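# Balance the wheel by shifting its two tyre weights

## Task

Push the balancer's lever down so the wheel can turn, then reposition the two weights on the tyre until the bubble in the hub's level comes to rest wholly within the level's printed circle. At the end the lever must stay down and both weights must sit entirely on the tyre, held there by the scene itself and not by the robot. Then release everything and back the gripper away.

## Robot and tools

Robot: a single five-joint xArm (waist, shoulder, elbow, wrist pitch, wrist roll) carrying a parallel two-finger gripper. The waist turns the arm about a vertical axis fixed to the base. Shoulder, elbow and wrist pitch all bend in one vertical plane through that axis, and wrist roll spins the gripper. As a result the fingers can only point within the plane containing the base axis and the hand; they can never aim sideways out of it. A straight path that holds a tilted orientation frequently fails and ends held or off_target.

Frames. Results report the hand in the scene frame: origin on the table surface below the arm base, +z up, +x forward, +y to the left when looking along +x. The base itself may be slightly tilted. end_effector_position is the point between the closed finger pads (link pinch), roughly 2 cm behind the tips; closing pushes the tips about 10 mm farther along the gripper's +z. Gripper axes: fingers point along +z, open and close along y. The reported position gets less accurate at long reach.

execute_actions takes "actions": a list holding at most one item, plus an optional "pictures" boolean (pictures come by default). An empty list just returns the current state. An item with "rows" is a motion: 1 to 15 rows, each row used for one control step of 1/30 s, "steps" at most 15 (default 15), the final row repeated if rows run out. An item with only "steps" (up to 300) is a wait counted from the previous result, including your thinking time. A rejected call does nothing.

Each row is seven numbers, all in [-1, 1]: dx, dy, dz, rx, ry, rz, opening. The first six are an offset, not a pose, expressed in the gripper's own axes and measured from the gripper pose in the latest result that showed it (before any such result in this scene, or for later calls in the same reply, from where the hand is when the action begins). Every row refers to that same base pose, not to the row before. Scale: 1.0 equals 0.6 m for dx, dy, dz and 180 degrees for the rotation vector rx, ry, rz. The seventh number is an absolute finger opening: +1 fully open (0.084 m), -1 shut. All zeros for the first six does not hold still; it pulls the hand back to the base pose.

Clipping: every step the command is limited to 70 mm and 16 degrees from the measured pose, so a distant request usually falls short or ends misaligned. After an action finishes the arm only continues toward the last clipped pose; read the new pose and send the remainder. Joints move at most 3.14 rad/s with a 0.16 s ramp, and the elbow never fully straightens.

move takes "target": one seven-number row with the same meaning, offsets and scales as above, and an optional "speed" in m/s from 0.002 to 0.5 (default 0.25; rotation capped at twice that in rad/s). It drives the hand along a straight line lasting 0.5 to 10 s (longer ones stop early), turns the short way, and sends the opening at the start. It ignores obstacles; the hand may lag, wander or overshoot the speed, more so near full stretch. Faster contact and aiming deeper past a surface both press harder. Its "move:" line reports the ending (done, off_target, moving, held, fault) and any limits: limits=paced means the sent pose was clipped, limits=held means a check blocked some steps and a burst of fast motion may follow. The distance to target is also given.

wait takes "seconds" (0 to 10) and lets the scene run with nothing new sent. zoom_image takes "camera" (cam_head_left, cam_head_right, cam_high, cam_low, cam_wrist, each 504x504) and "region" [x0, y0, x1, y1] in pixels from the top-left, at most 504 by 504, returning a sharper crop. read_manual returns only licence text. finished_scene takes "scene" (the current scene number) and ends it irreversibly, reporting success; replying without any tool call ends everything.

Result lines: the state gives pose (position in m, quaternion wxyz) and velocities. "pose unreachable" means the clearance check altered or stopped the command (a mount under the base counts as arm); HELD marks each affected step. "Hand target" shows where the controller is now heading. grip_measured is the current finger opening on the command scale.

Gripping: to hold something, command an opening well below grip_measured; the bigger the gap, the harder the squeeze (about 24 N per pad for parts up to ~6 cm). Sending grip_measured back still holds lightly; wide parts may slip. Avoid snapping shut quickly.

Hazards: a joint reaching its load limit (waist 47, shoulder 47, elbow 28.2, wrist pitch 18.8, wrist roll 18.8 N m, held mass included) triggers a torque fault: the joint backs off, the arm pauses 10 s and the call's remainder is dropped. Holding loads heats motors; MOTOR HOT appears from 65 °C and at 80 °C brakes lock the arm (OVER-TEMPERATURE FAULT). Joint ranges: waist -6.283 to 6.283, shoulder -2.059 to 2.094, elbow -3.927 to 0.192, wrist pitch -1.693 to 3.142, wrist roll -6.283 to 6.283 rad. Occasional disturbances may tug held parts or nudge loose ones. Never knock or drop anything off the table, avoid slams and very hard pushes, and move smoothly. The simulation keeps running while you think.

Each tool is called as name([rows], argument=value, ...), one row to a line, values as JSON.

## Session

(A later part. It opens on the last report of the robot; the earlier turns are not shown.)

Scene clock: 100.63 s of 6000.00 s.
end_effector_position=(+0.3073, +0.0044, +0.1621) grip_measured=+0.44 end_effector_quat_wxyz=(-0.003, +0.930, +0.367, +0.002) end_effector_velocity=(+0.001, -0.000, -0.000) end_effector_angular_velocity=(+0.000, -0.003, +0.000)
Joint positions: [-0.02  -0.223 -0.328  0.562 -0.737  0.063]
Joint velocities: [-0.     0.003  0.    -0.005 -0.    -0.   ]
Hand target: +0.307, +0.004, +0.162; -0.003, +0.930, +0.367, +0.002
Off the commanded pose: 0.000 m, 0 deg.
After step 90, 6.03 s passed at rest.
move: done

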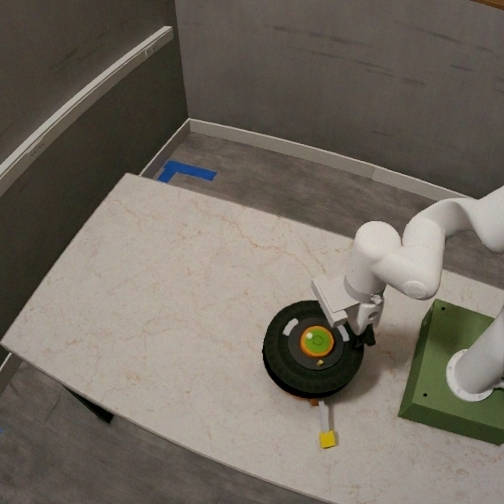

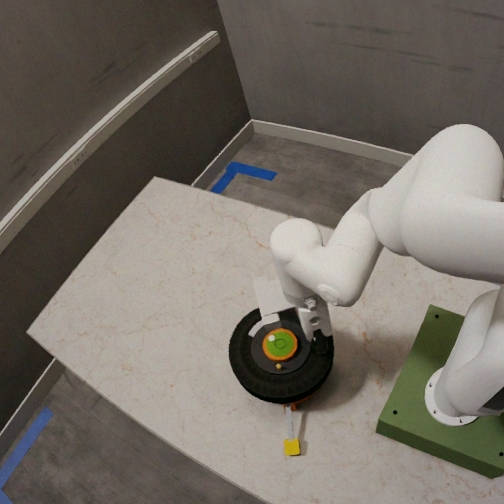

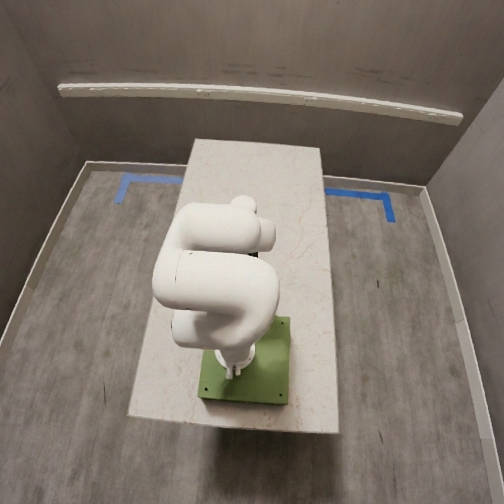

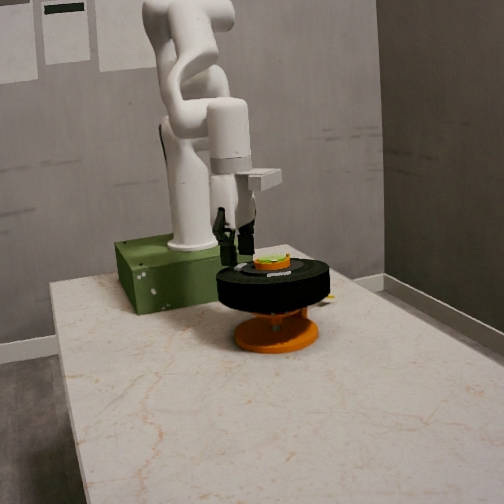

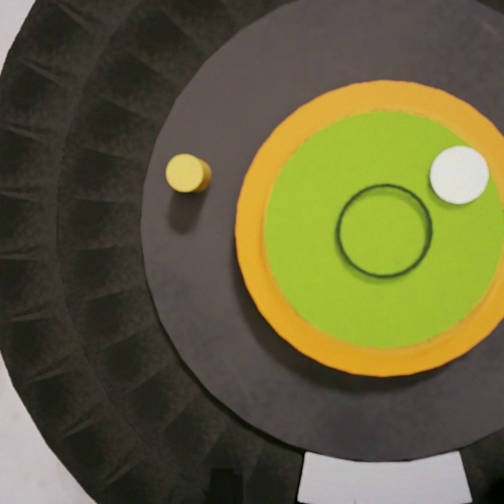

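move(target=[0,0,0.0167,0,0,0,0.45], speed=0.02)

zoom_image(camera="cam_low", region=[205, 230, 285, 290])

Scene clock: 106.83 s of 6000.00 s.
end_effector_position=(+0.3073, +0.0044, +0.1521) grip_measured=+0.44 end_effector_quat_wxyz=(-0.003, +0.930, +0.367, +0.002) end_effector_velocity=(+0.001, +0.000, -0.000) end_effector_angular_velocity=(+0.000, -0.003, +0.000)
Joint positions: [-0.02  -0.186 -0.323  0.519 -0.737  0.063]
Joint velocities: [ 0.001  0.002 -0.001 -0.004  0.    -0.   ]
Hand target: +0.307, +0.004, +0.152; -0.003, +0.930, +0.367, +0.002
Off the commanded pose: 0.000 m, 0 deg.
After step 90, 2.47 s passed at rest.
move: done

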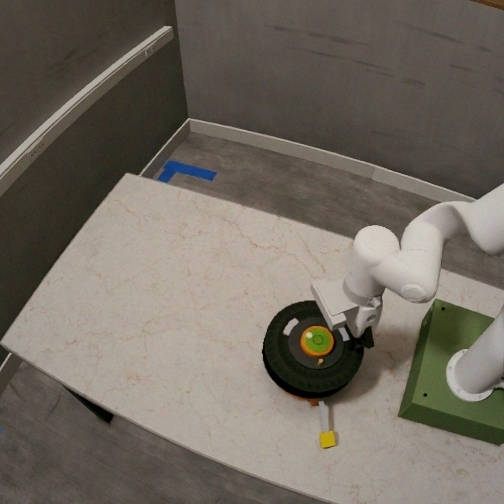

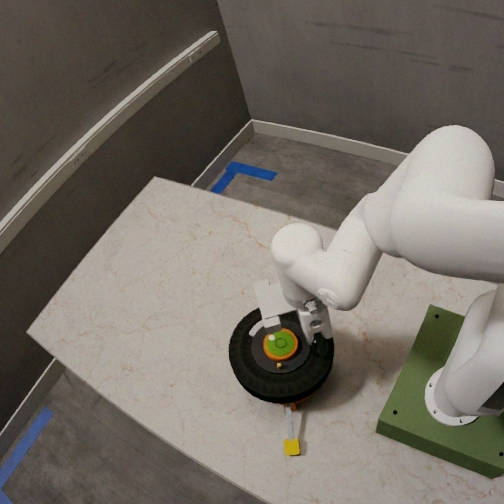

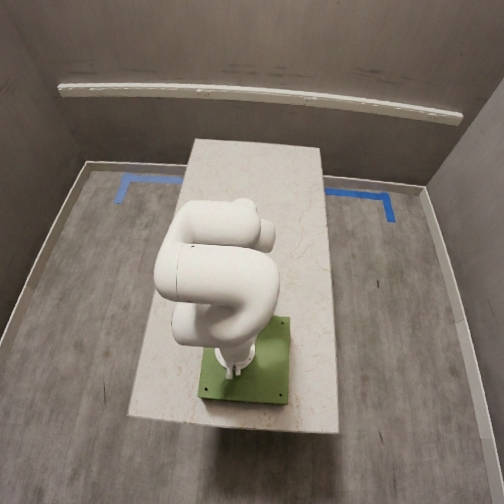

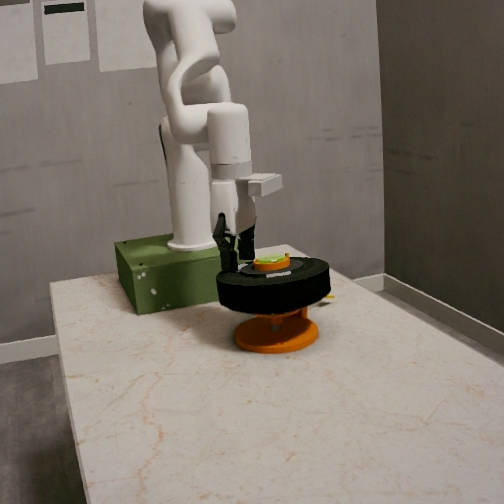

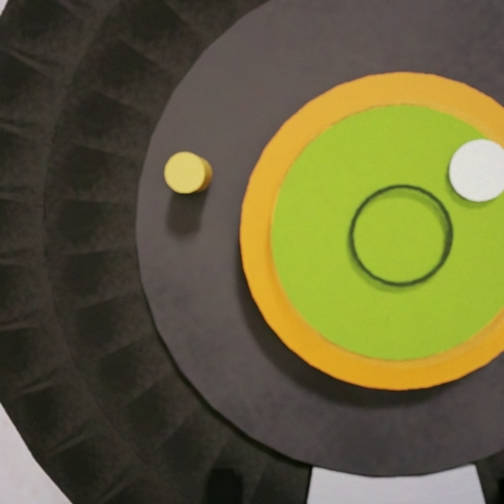

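Region (205, 230, 285, 290) of cam_low's 504x504 image, scaled by 6.300, with more detail than that image has; it fills the top 378 rows of this view, and the rest is white.

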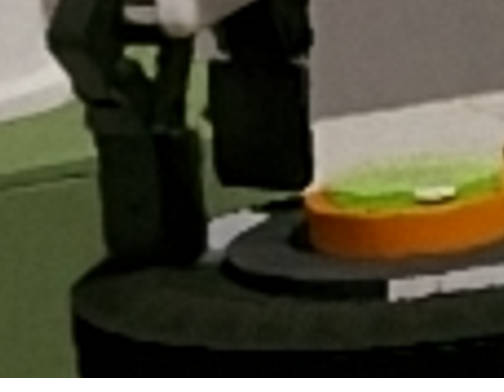

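move(target=[0,0,0.0067,0,0,0,0.45], speed=0.01)

zoom_image(camera="cam_low", region=[205, 230, 285, 290])

Scene clock: 111.93 s of 6000.00 s.
end_effector_position=(+0.3073, +0.0045, +0.1480) grip_measured=+0.44 end_effector_quat_wxyz=(-0.003, +0.930, +0.367, +0.002) end_effector_velocity=(-0.000, +0.000, -0.001) end_effector_angular_velocity=(-0.000, +0.001, +0.000)
Joint positions: [-0.02  -0.17  -0.322  0.502 -0.737  0.063]
Joint velocities: [ 0.     0.002  0.001 -0.001  0.    -0.   ]
Hand target: +0.307, +0.004, +0.148; -0.003, +0.930, +0.367, +0.002
Off the commanded pose: 0.000 m, 0 deg.
After step 90, 1.40 s passed at rest.
move: done

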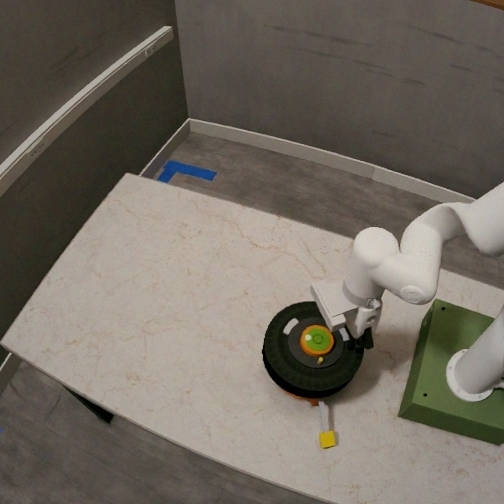

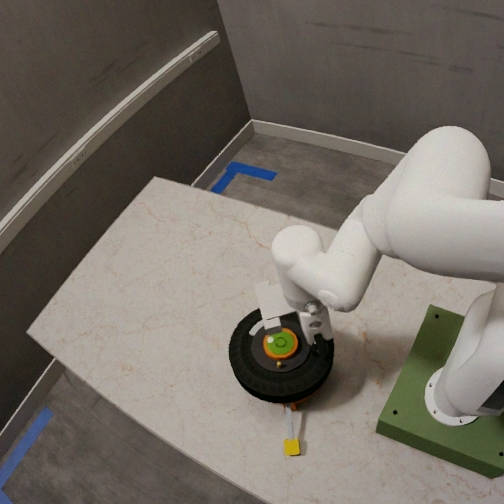

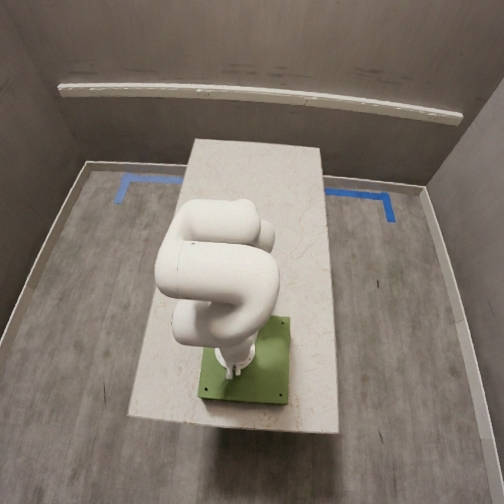

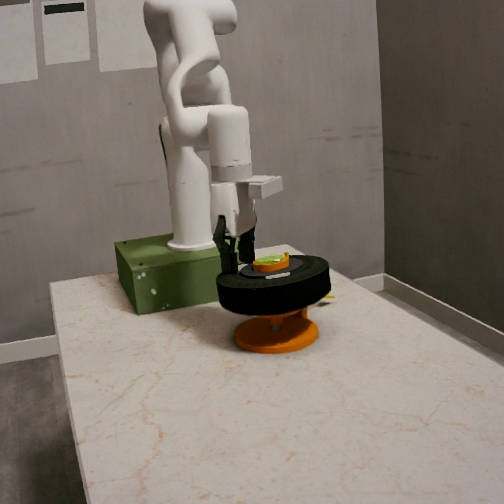

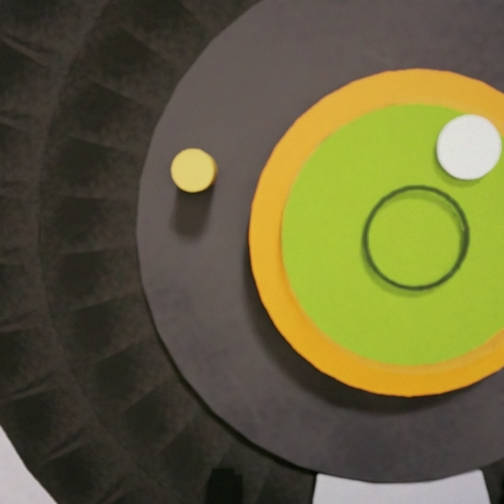

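Region (205, 230, 285, 290) of cam_low's 504x504 image, scaled by 6.300, with more detail than that image has; it fills the top 378 rows of this view, and the rest is white.

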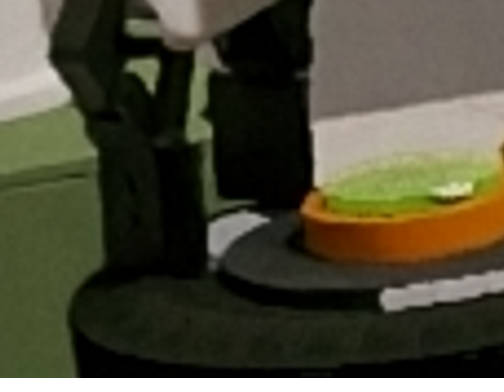

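move(target=[0,0,0.004,0,0,0,0.3], speed=0.01)

zoom_image(camera="cam_low", region=[205, 230, 285, 290])

Scene clock: 115.10 s of 6000.00 s.
end_effector_position=(+0.3081, +0.0043, +0.1466) grip_measured=+0.30 end_effector_quat_wxyz=(-0.002, +0.930, +0.367, +0.003) end_effector_velocity=(+0.000, +0.000, -0.001) end_effector_angular_velocity=(+0.000, -0.002, -0.001)
Joint positions: [-0.02  -0.163 -0.322  0.494 -0.737  0.057]
Joint velocities: [ 0.     0.004  0.001 -0.007  0.001  0.   ]
Hand target: +0.307, +0.004, +0.146; -0.003, +0.930, +0.367, +0.002
Off the commanded pose: 0.001 m, 0 deg.
move: done

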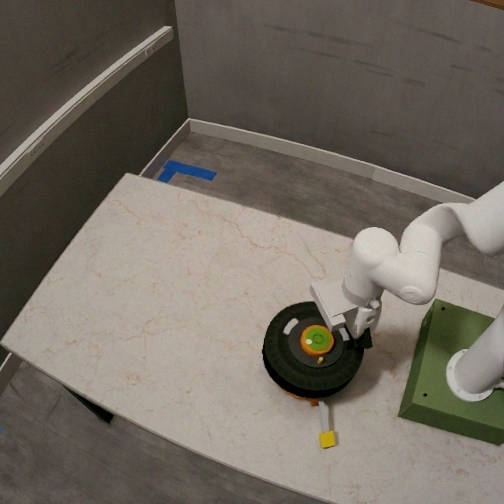

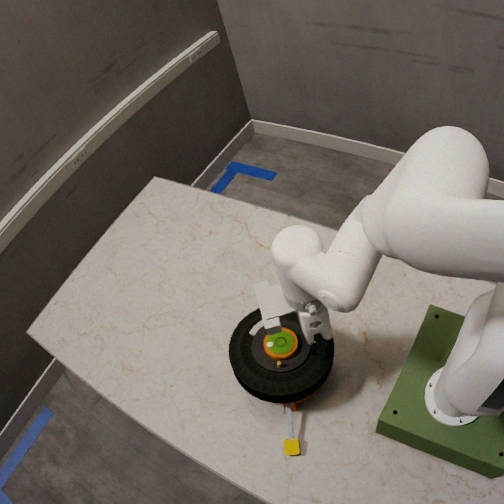

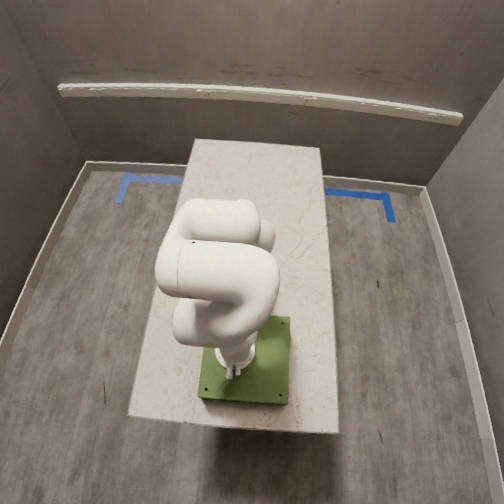

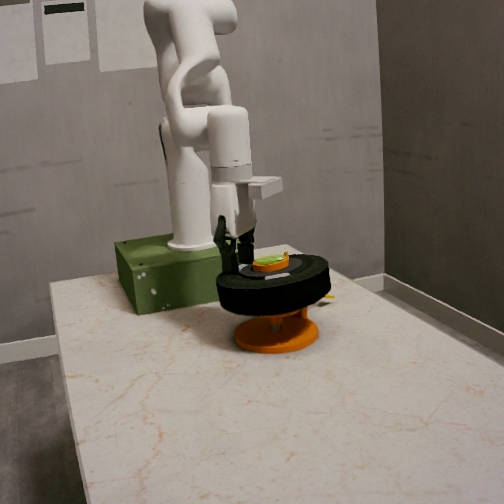

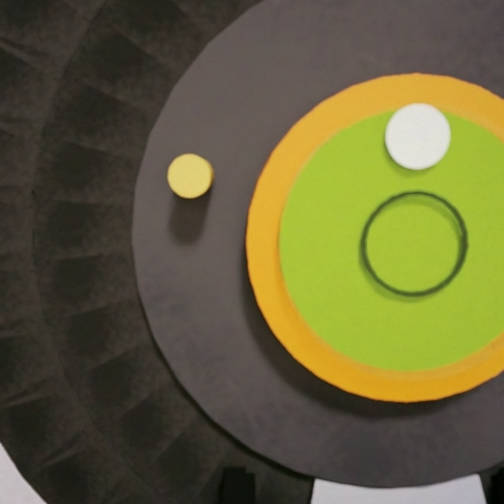

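Region (205, 230, 285, 290) of cam_low's 504x504 image, scaled by 6.300, with more detail than that image has; it fills the top 378 rows of this view, and the rest is white.

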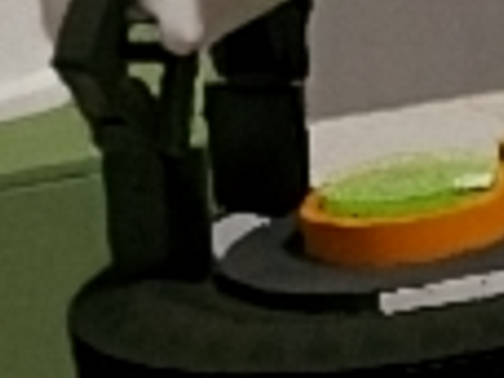

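move(target=[0,0,-0.002,0,0,0,-0.1], speed=0.01)

zoom_image(camera="cam_low", region=[205, 230, 285, 290])

Scene clock: 117.87 s of 6000.00 s.
end_effector_position=(+0.3090, +0.0039, +0.1483) grip_measured=-0.05 end_effector_quat_wxyz=(-0.002, +0.930, +0.366, +0.004) end_effector_velocity=(-0.001, +0.001, -0.000) end_effector_angular_velocity=(-0.000, +0.003, +0.004)
Joint positions: [-0.022 -0.168 -0.323  0.498 -0.737  0.042]
Joint velocities: [ 0.003 -0.001  0.002  0.003 -0.001 -0.   ]
Hand target: +0.308, +0.004, +0.148; -0.002, +0.930, +0.367, +0.003
Off the commanded pose: 0.001 m, 0 deg.
move: done

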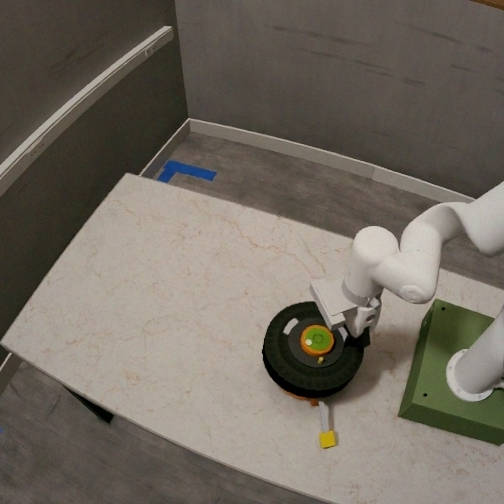

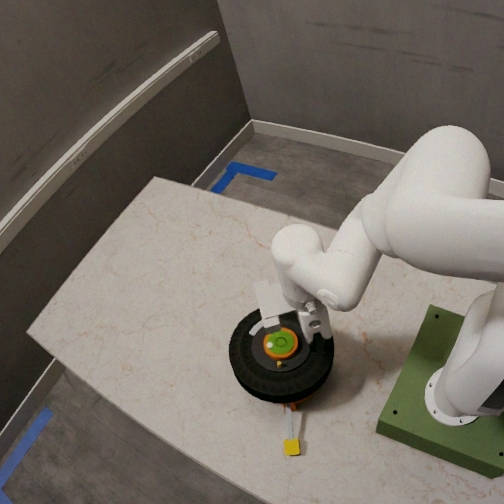

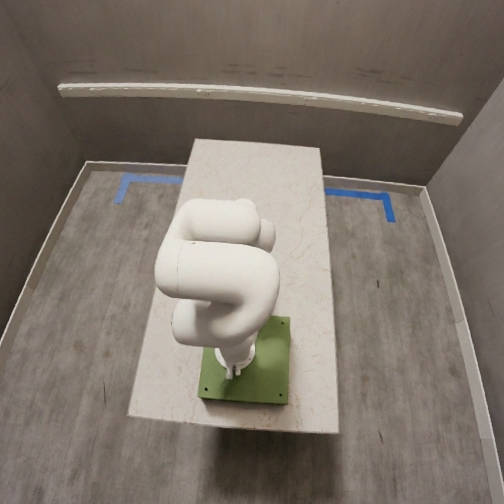

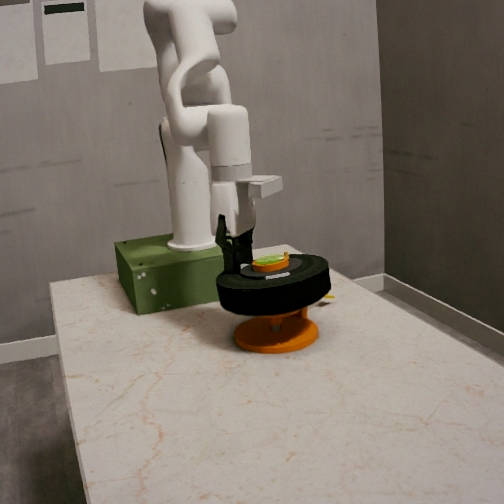

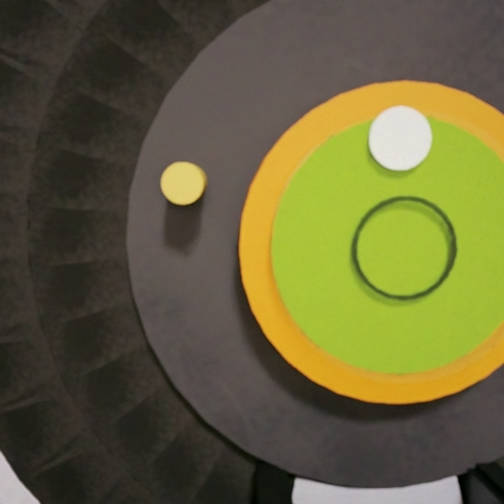

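Region (205, 230, 285, 290) of cam_low's 504x504 image, scaled by 6.300, with more detail than that image has; it fills the top 378 rows of this view, and the rest is white.

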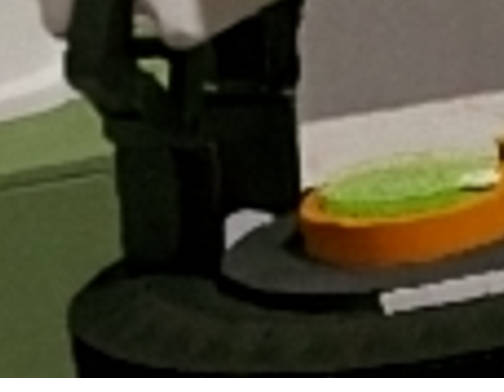

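move(target=[-0.003,0,-0.06,0,0,0,-0.4], speed=0.03)

zoom_image(camera="cam_low", region=[195, 200, 315, 290])

Scene clock: 121.53 s of 6000.00 s.
end_effector_position=(+0.3073, +0.0024, +0.1842) grip_measured=-0.09 end_effector_quat_wxyz=(-0.002, +0.930, +0.366, +0.004) end_effector_velocity=(-0.000, +0.000, +0.000) end_effector_angular_velocity=(-0.000, +0.001, +0.000)
Joint positions: [-0.026 -0.302 -0.341  0.65  -0.741  0.04 ]
Joint velocities: [ 0.    -0.002 -0.     0.003 -0.    -0.   ]
Hand target: +0.307, +0.002, +0.184; -0.002, +0.930, +0.366, +0.004
Off the commanded pose: 0.000 m, 0 deg.
move: done

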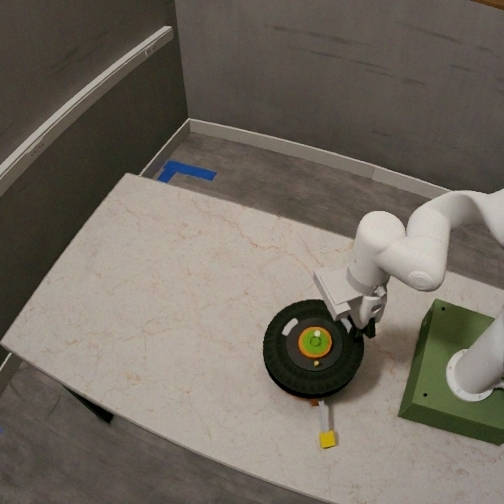

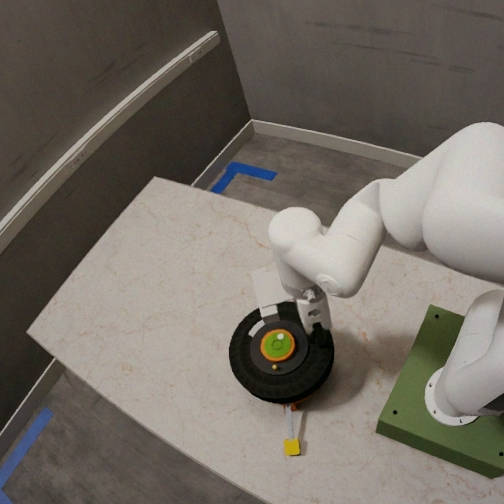

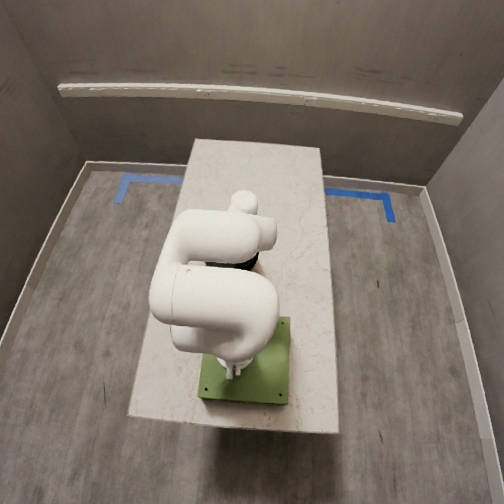

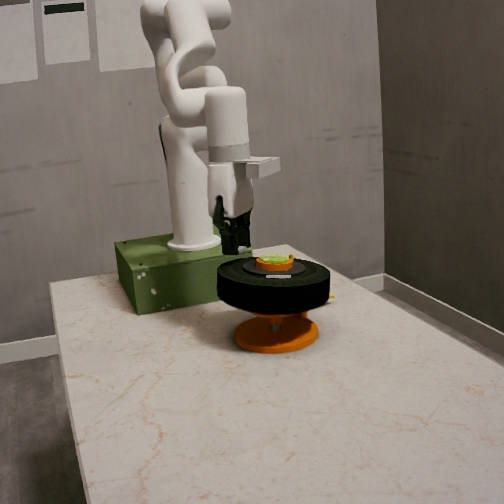

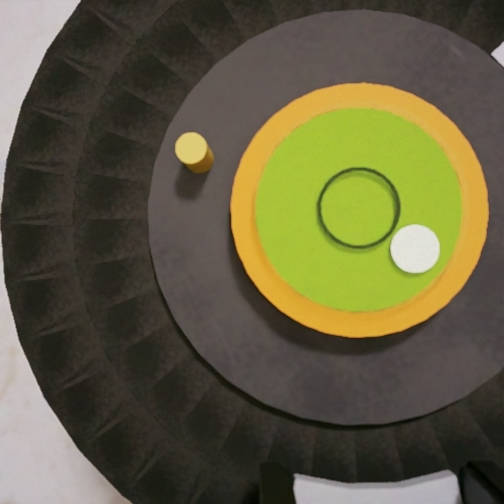

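Region (195, 200, 315, 290) of cam_low's 504x504 image, scaled by 4.200, with more detail than that image has; it fills the top 378 rows of this view, and the rest is white.

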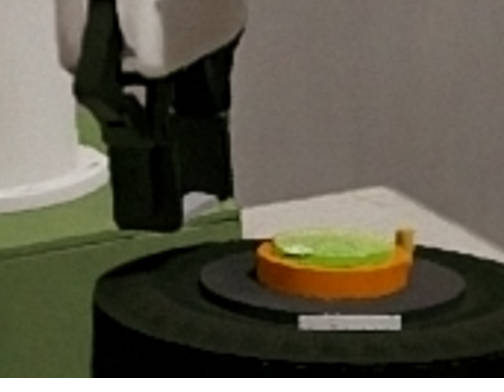

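Got it. Let it settle.

wait(seconds=2)

Scene clock: 124.47 s of 6000.00 s.
end_effector_position=(+0.3074, +0.0024, +0.1843) grip_measured=-0.09 end_effector_quat_wxyz=(-0.002, +0.930, +0.366, +0.004) end_effector_velocity=(-0.001, +0.000, -0.000) end_effector_angular_velocity=(-0.000, +0.002, +0.000)
Joint positions: [-0.026 -0.302 -0.342  0.65  -0.741  0.04 ]
Joint velocities: [ 0.     0.001  0.001  0.001 -0.    -0.   ]
Hand target: +0.307, +0.002, +0.184; -0.002, +0.930, +0.366, +0.004
Off the commanded pose: 0.000 m, 0 deg.
Steps of this call (steps 1 to 88: nothing new was sent). Readings (end_effector_position):
1: (+0.3073, +0.0024, +0.1842)
2: (+0.3073, +0.0024, +0.1842)
4: (+0.3073, +0.0024, +0.1843)
8: (+0.3074, +0.0024, +0.1843)
88: the state above

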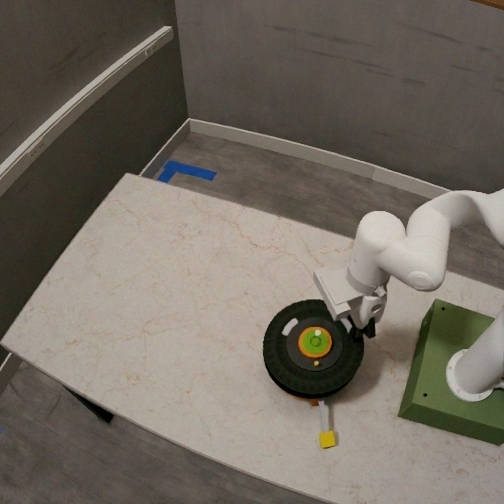

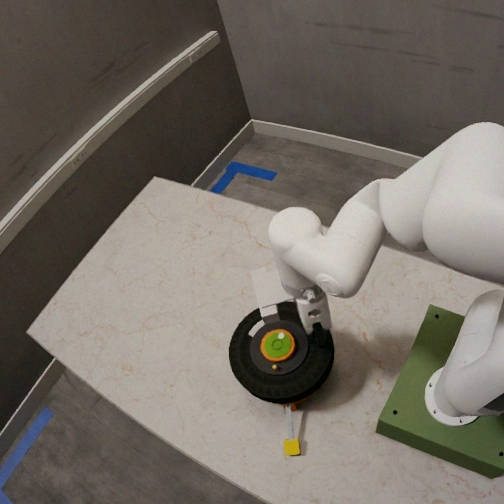

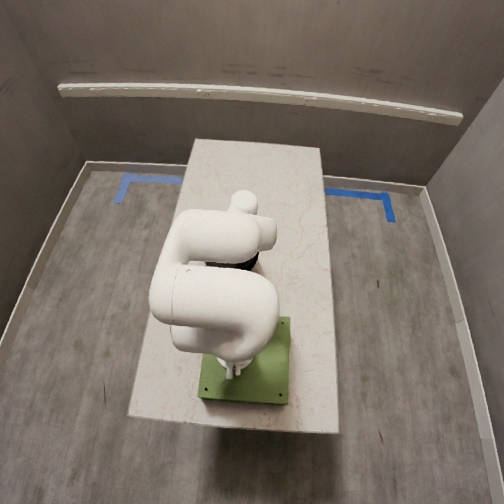

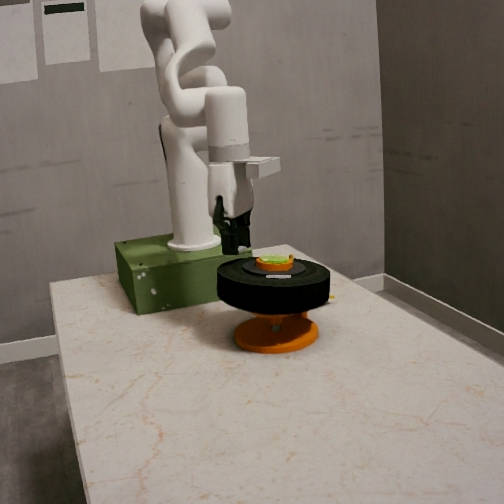

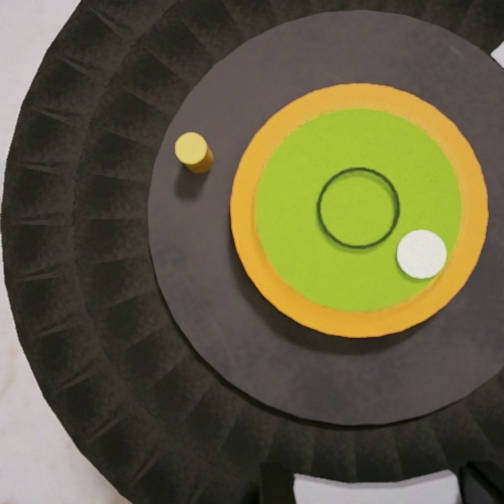

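move(target=[0.0507,0.0953,0,0,0,-0.289,-0.4], speed=0.2)

Scene clock: 147.27 s of 6000.00 s.
end_effector_position=(+0.3686, -0.0186, +0.1846) grip_measured=-0.09 end_effector_quat_wxyz=(+0.000, +0.676, +0.737, +0.005) end_effector_velocity=(+0.001, +0.000, +0.000) end_effector_angular_velocity=(-0.000, -0.001, +0.005)
Joint positions: [-0.084 -0.086 -0.554  0.647 -1.707  0.04 ]
Joint velocities: [ 0.     0.001 -0.002  0.001 -0.004  0.   ]
Hand target: +0.369, -0.019, +0.185; +0.000, +0.676, +0.737, +0.005
Off the commanded pose: 0.000 m, 0 deg.
After step 90, 17.13 s passed at rest.
move: done

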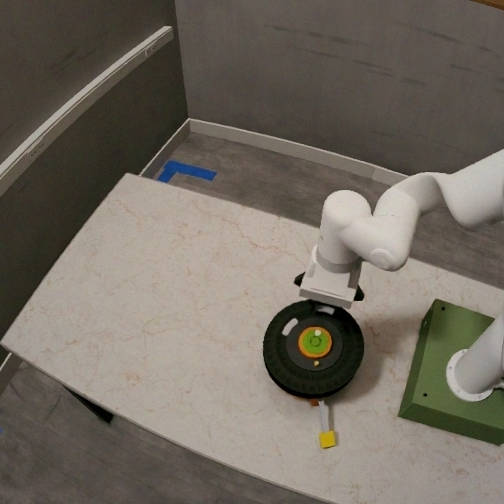

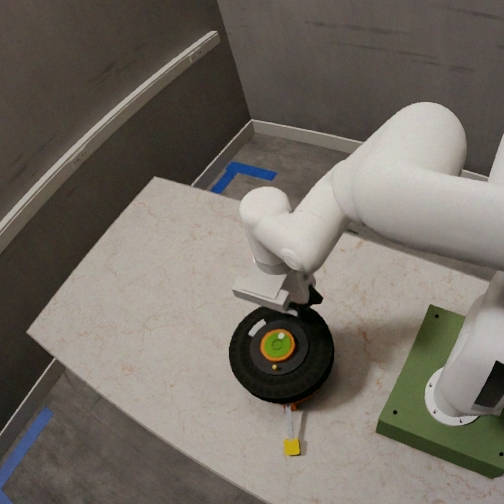

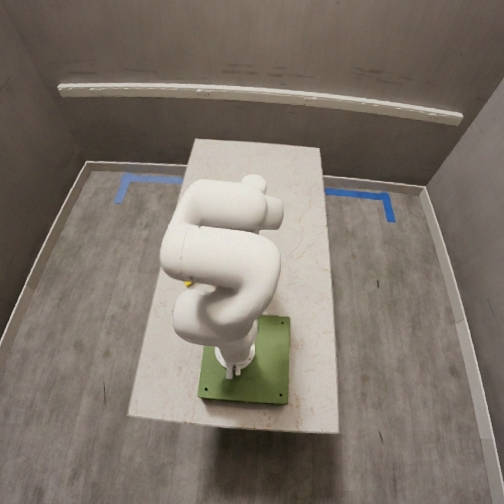

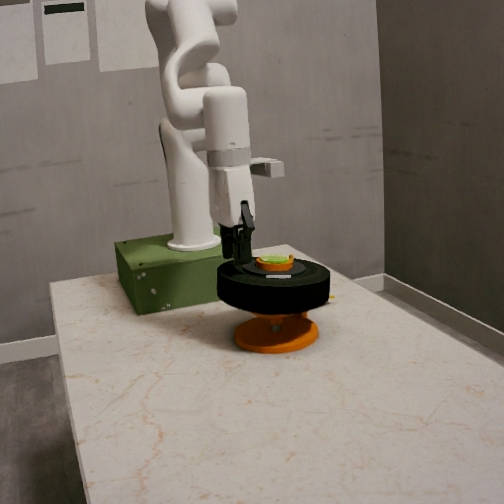

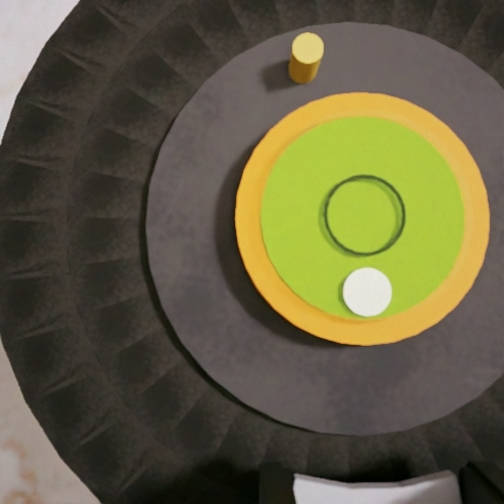

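move(target=[0,0,0.037,0,0,0,-0.4], speed=0.02)

Scene clock: 152.43 s of 6000.00 s.
end_effector_position=(+0.3688, -0.0184, +0.1625) grip_measured=-0.09 end_effector_quat_wxyz=(+0.000, +0.676, +0.737, +0.005) end_effector_velocity=(+0.001, -0.000, +0.000) end_effector_angular_velocity=(-0.000, -0.003, +0.000)
Joint positions: [-0.084 -0.023 -0.541  0.57  -1.707  0.04 ]
Joint velocities: [ 0.     0.001 -0.001 -0.003 -0.    -0.   ]
Hand target: +0.369, -0.018, +0.162; +0.000, +0.676, +0.737, +0.005
Off the commanded pose: 0.000 m, 0 deg.
After step 90, 0.80 s passed at rest.
move: done

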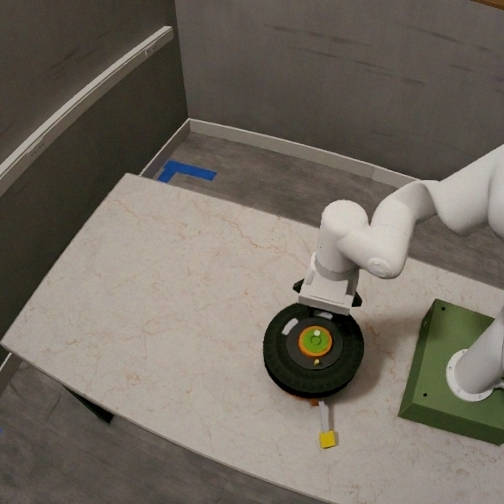

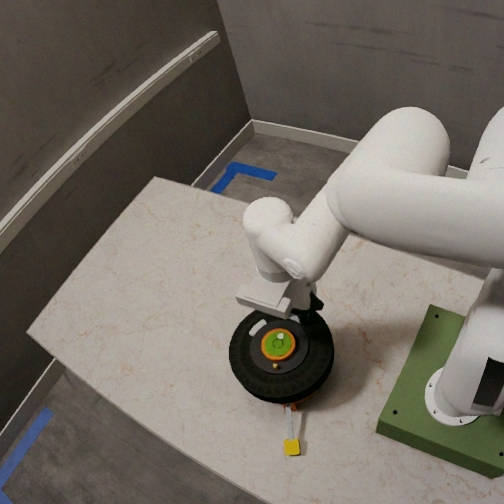

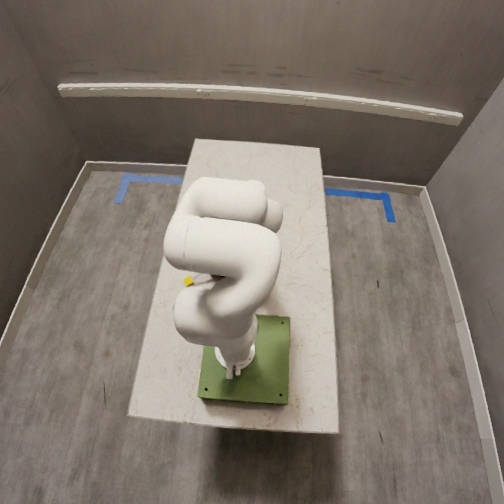

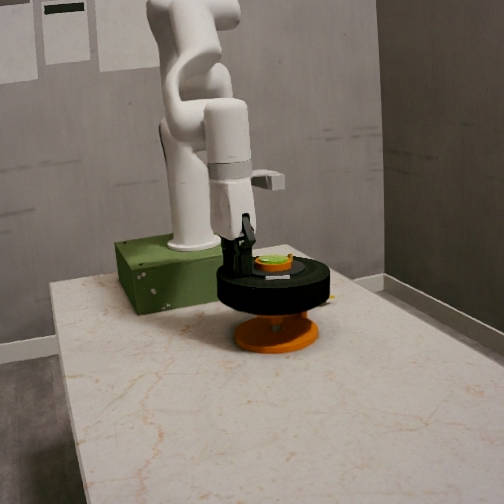

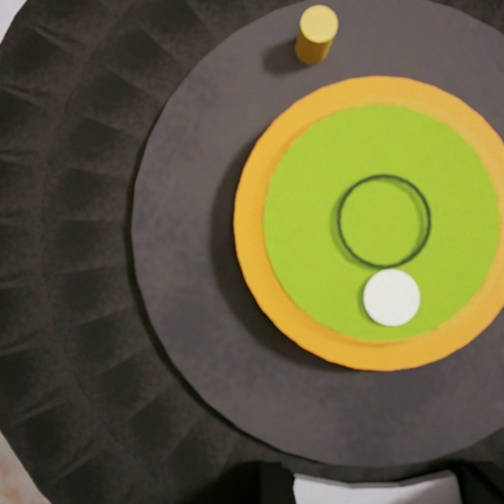

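move(target=[0.002,0,0.005,0,0,0,-0.4], speed=0.01)

Scene clock: 156.00 s of 6000.00 s.
end_effector_position=(+0.3687, -0.0172, +0.1595) grip_measured=-0.09 end_effector_quat_wxyz=(+0.000, +0.676, +0.737, +0.005) end_effector_velocity=(+0.000, +0.000, -0.000) end_effector_angular_velocity=(-0.000, -0.001, +0.000)
Joint positions: [-0.081 -0.014 -0.539  0.56  -1.703  0.04 ]
Joint velocities: [ 0.001  0.001 -0.    -0.001  0.    -0.   ]
Hand target: +0.369, -0.017, +0.159; +0.000, +0.676, +0.737, +0.005
Off the commanded pose: 0.000 m, 0 deg.
move: done

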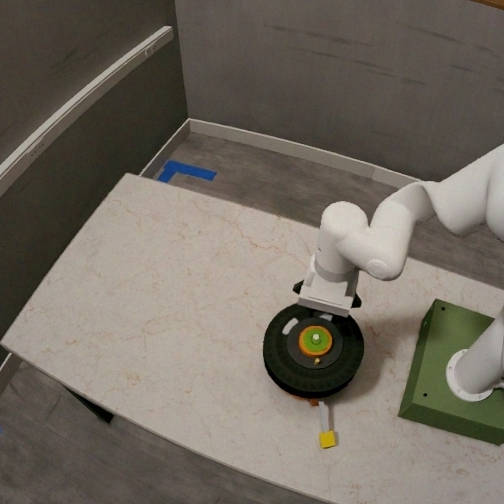

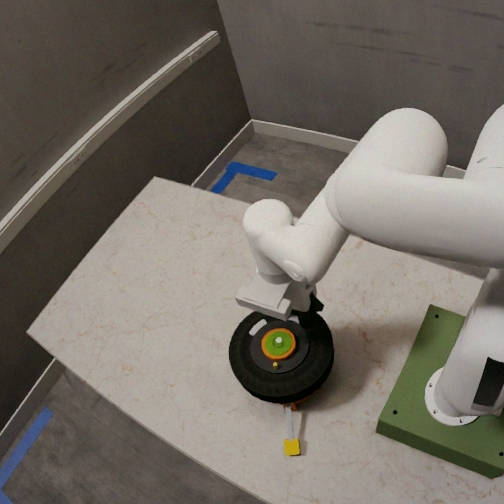

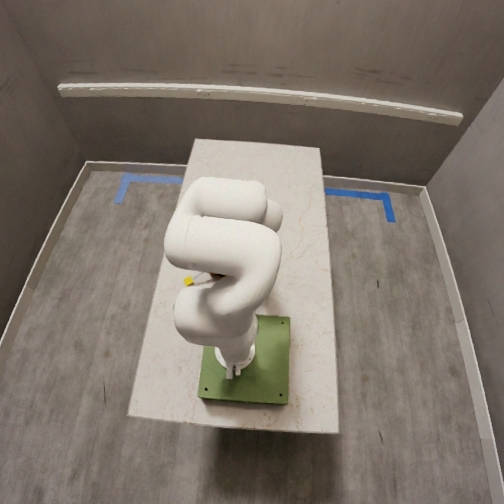

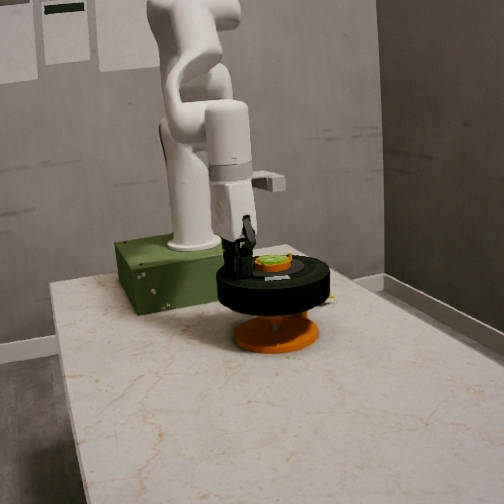

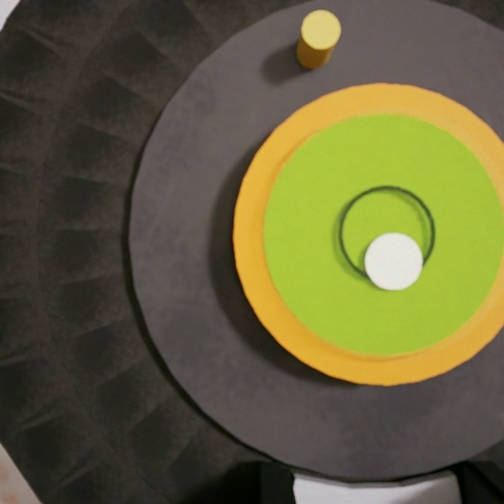

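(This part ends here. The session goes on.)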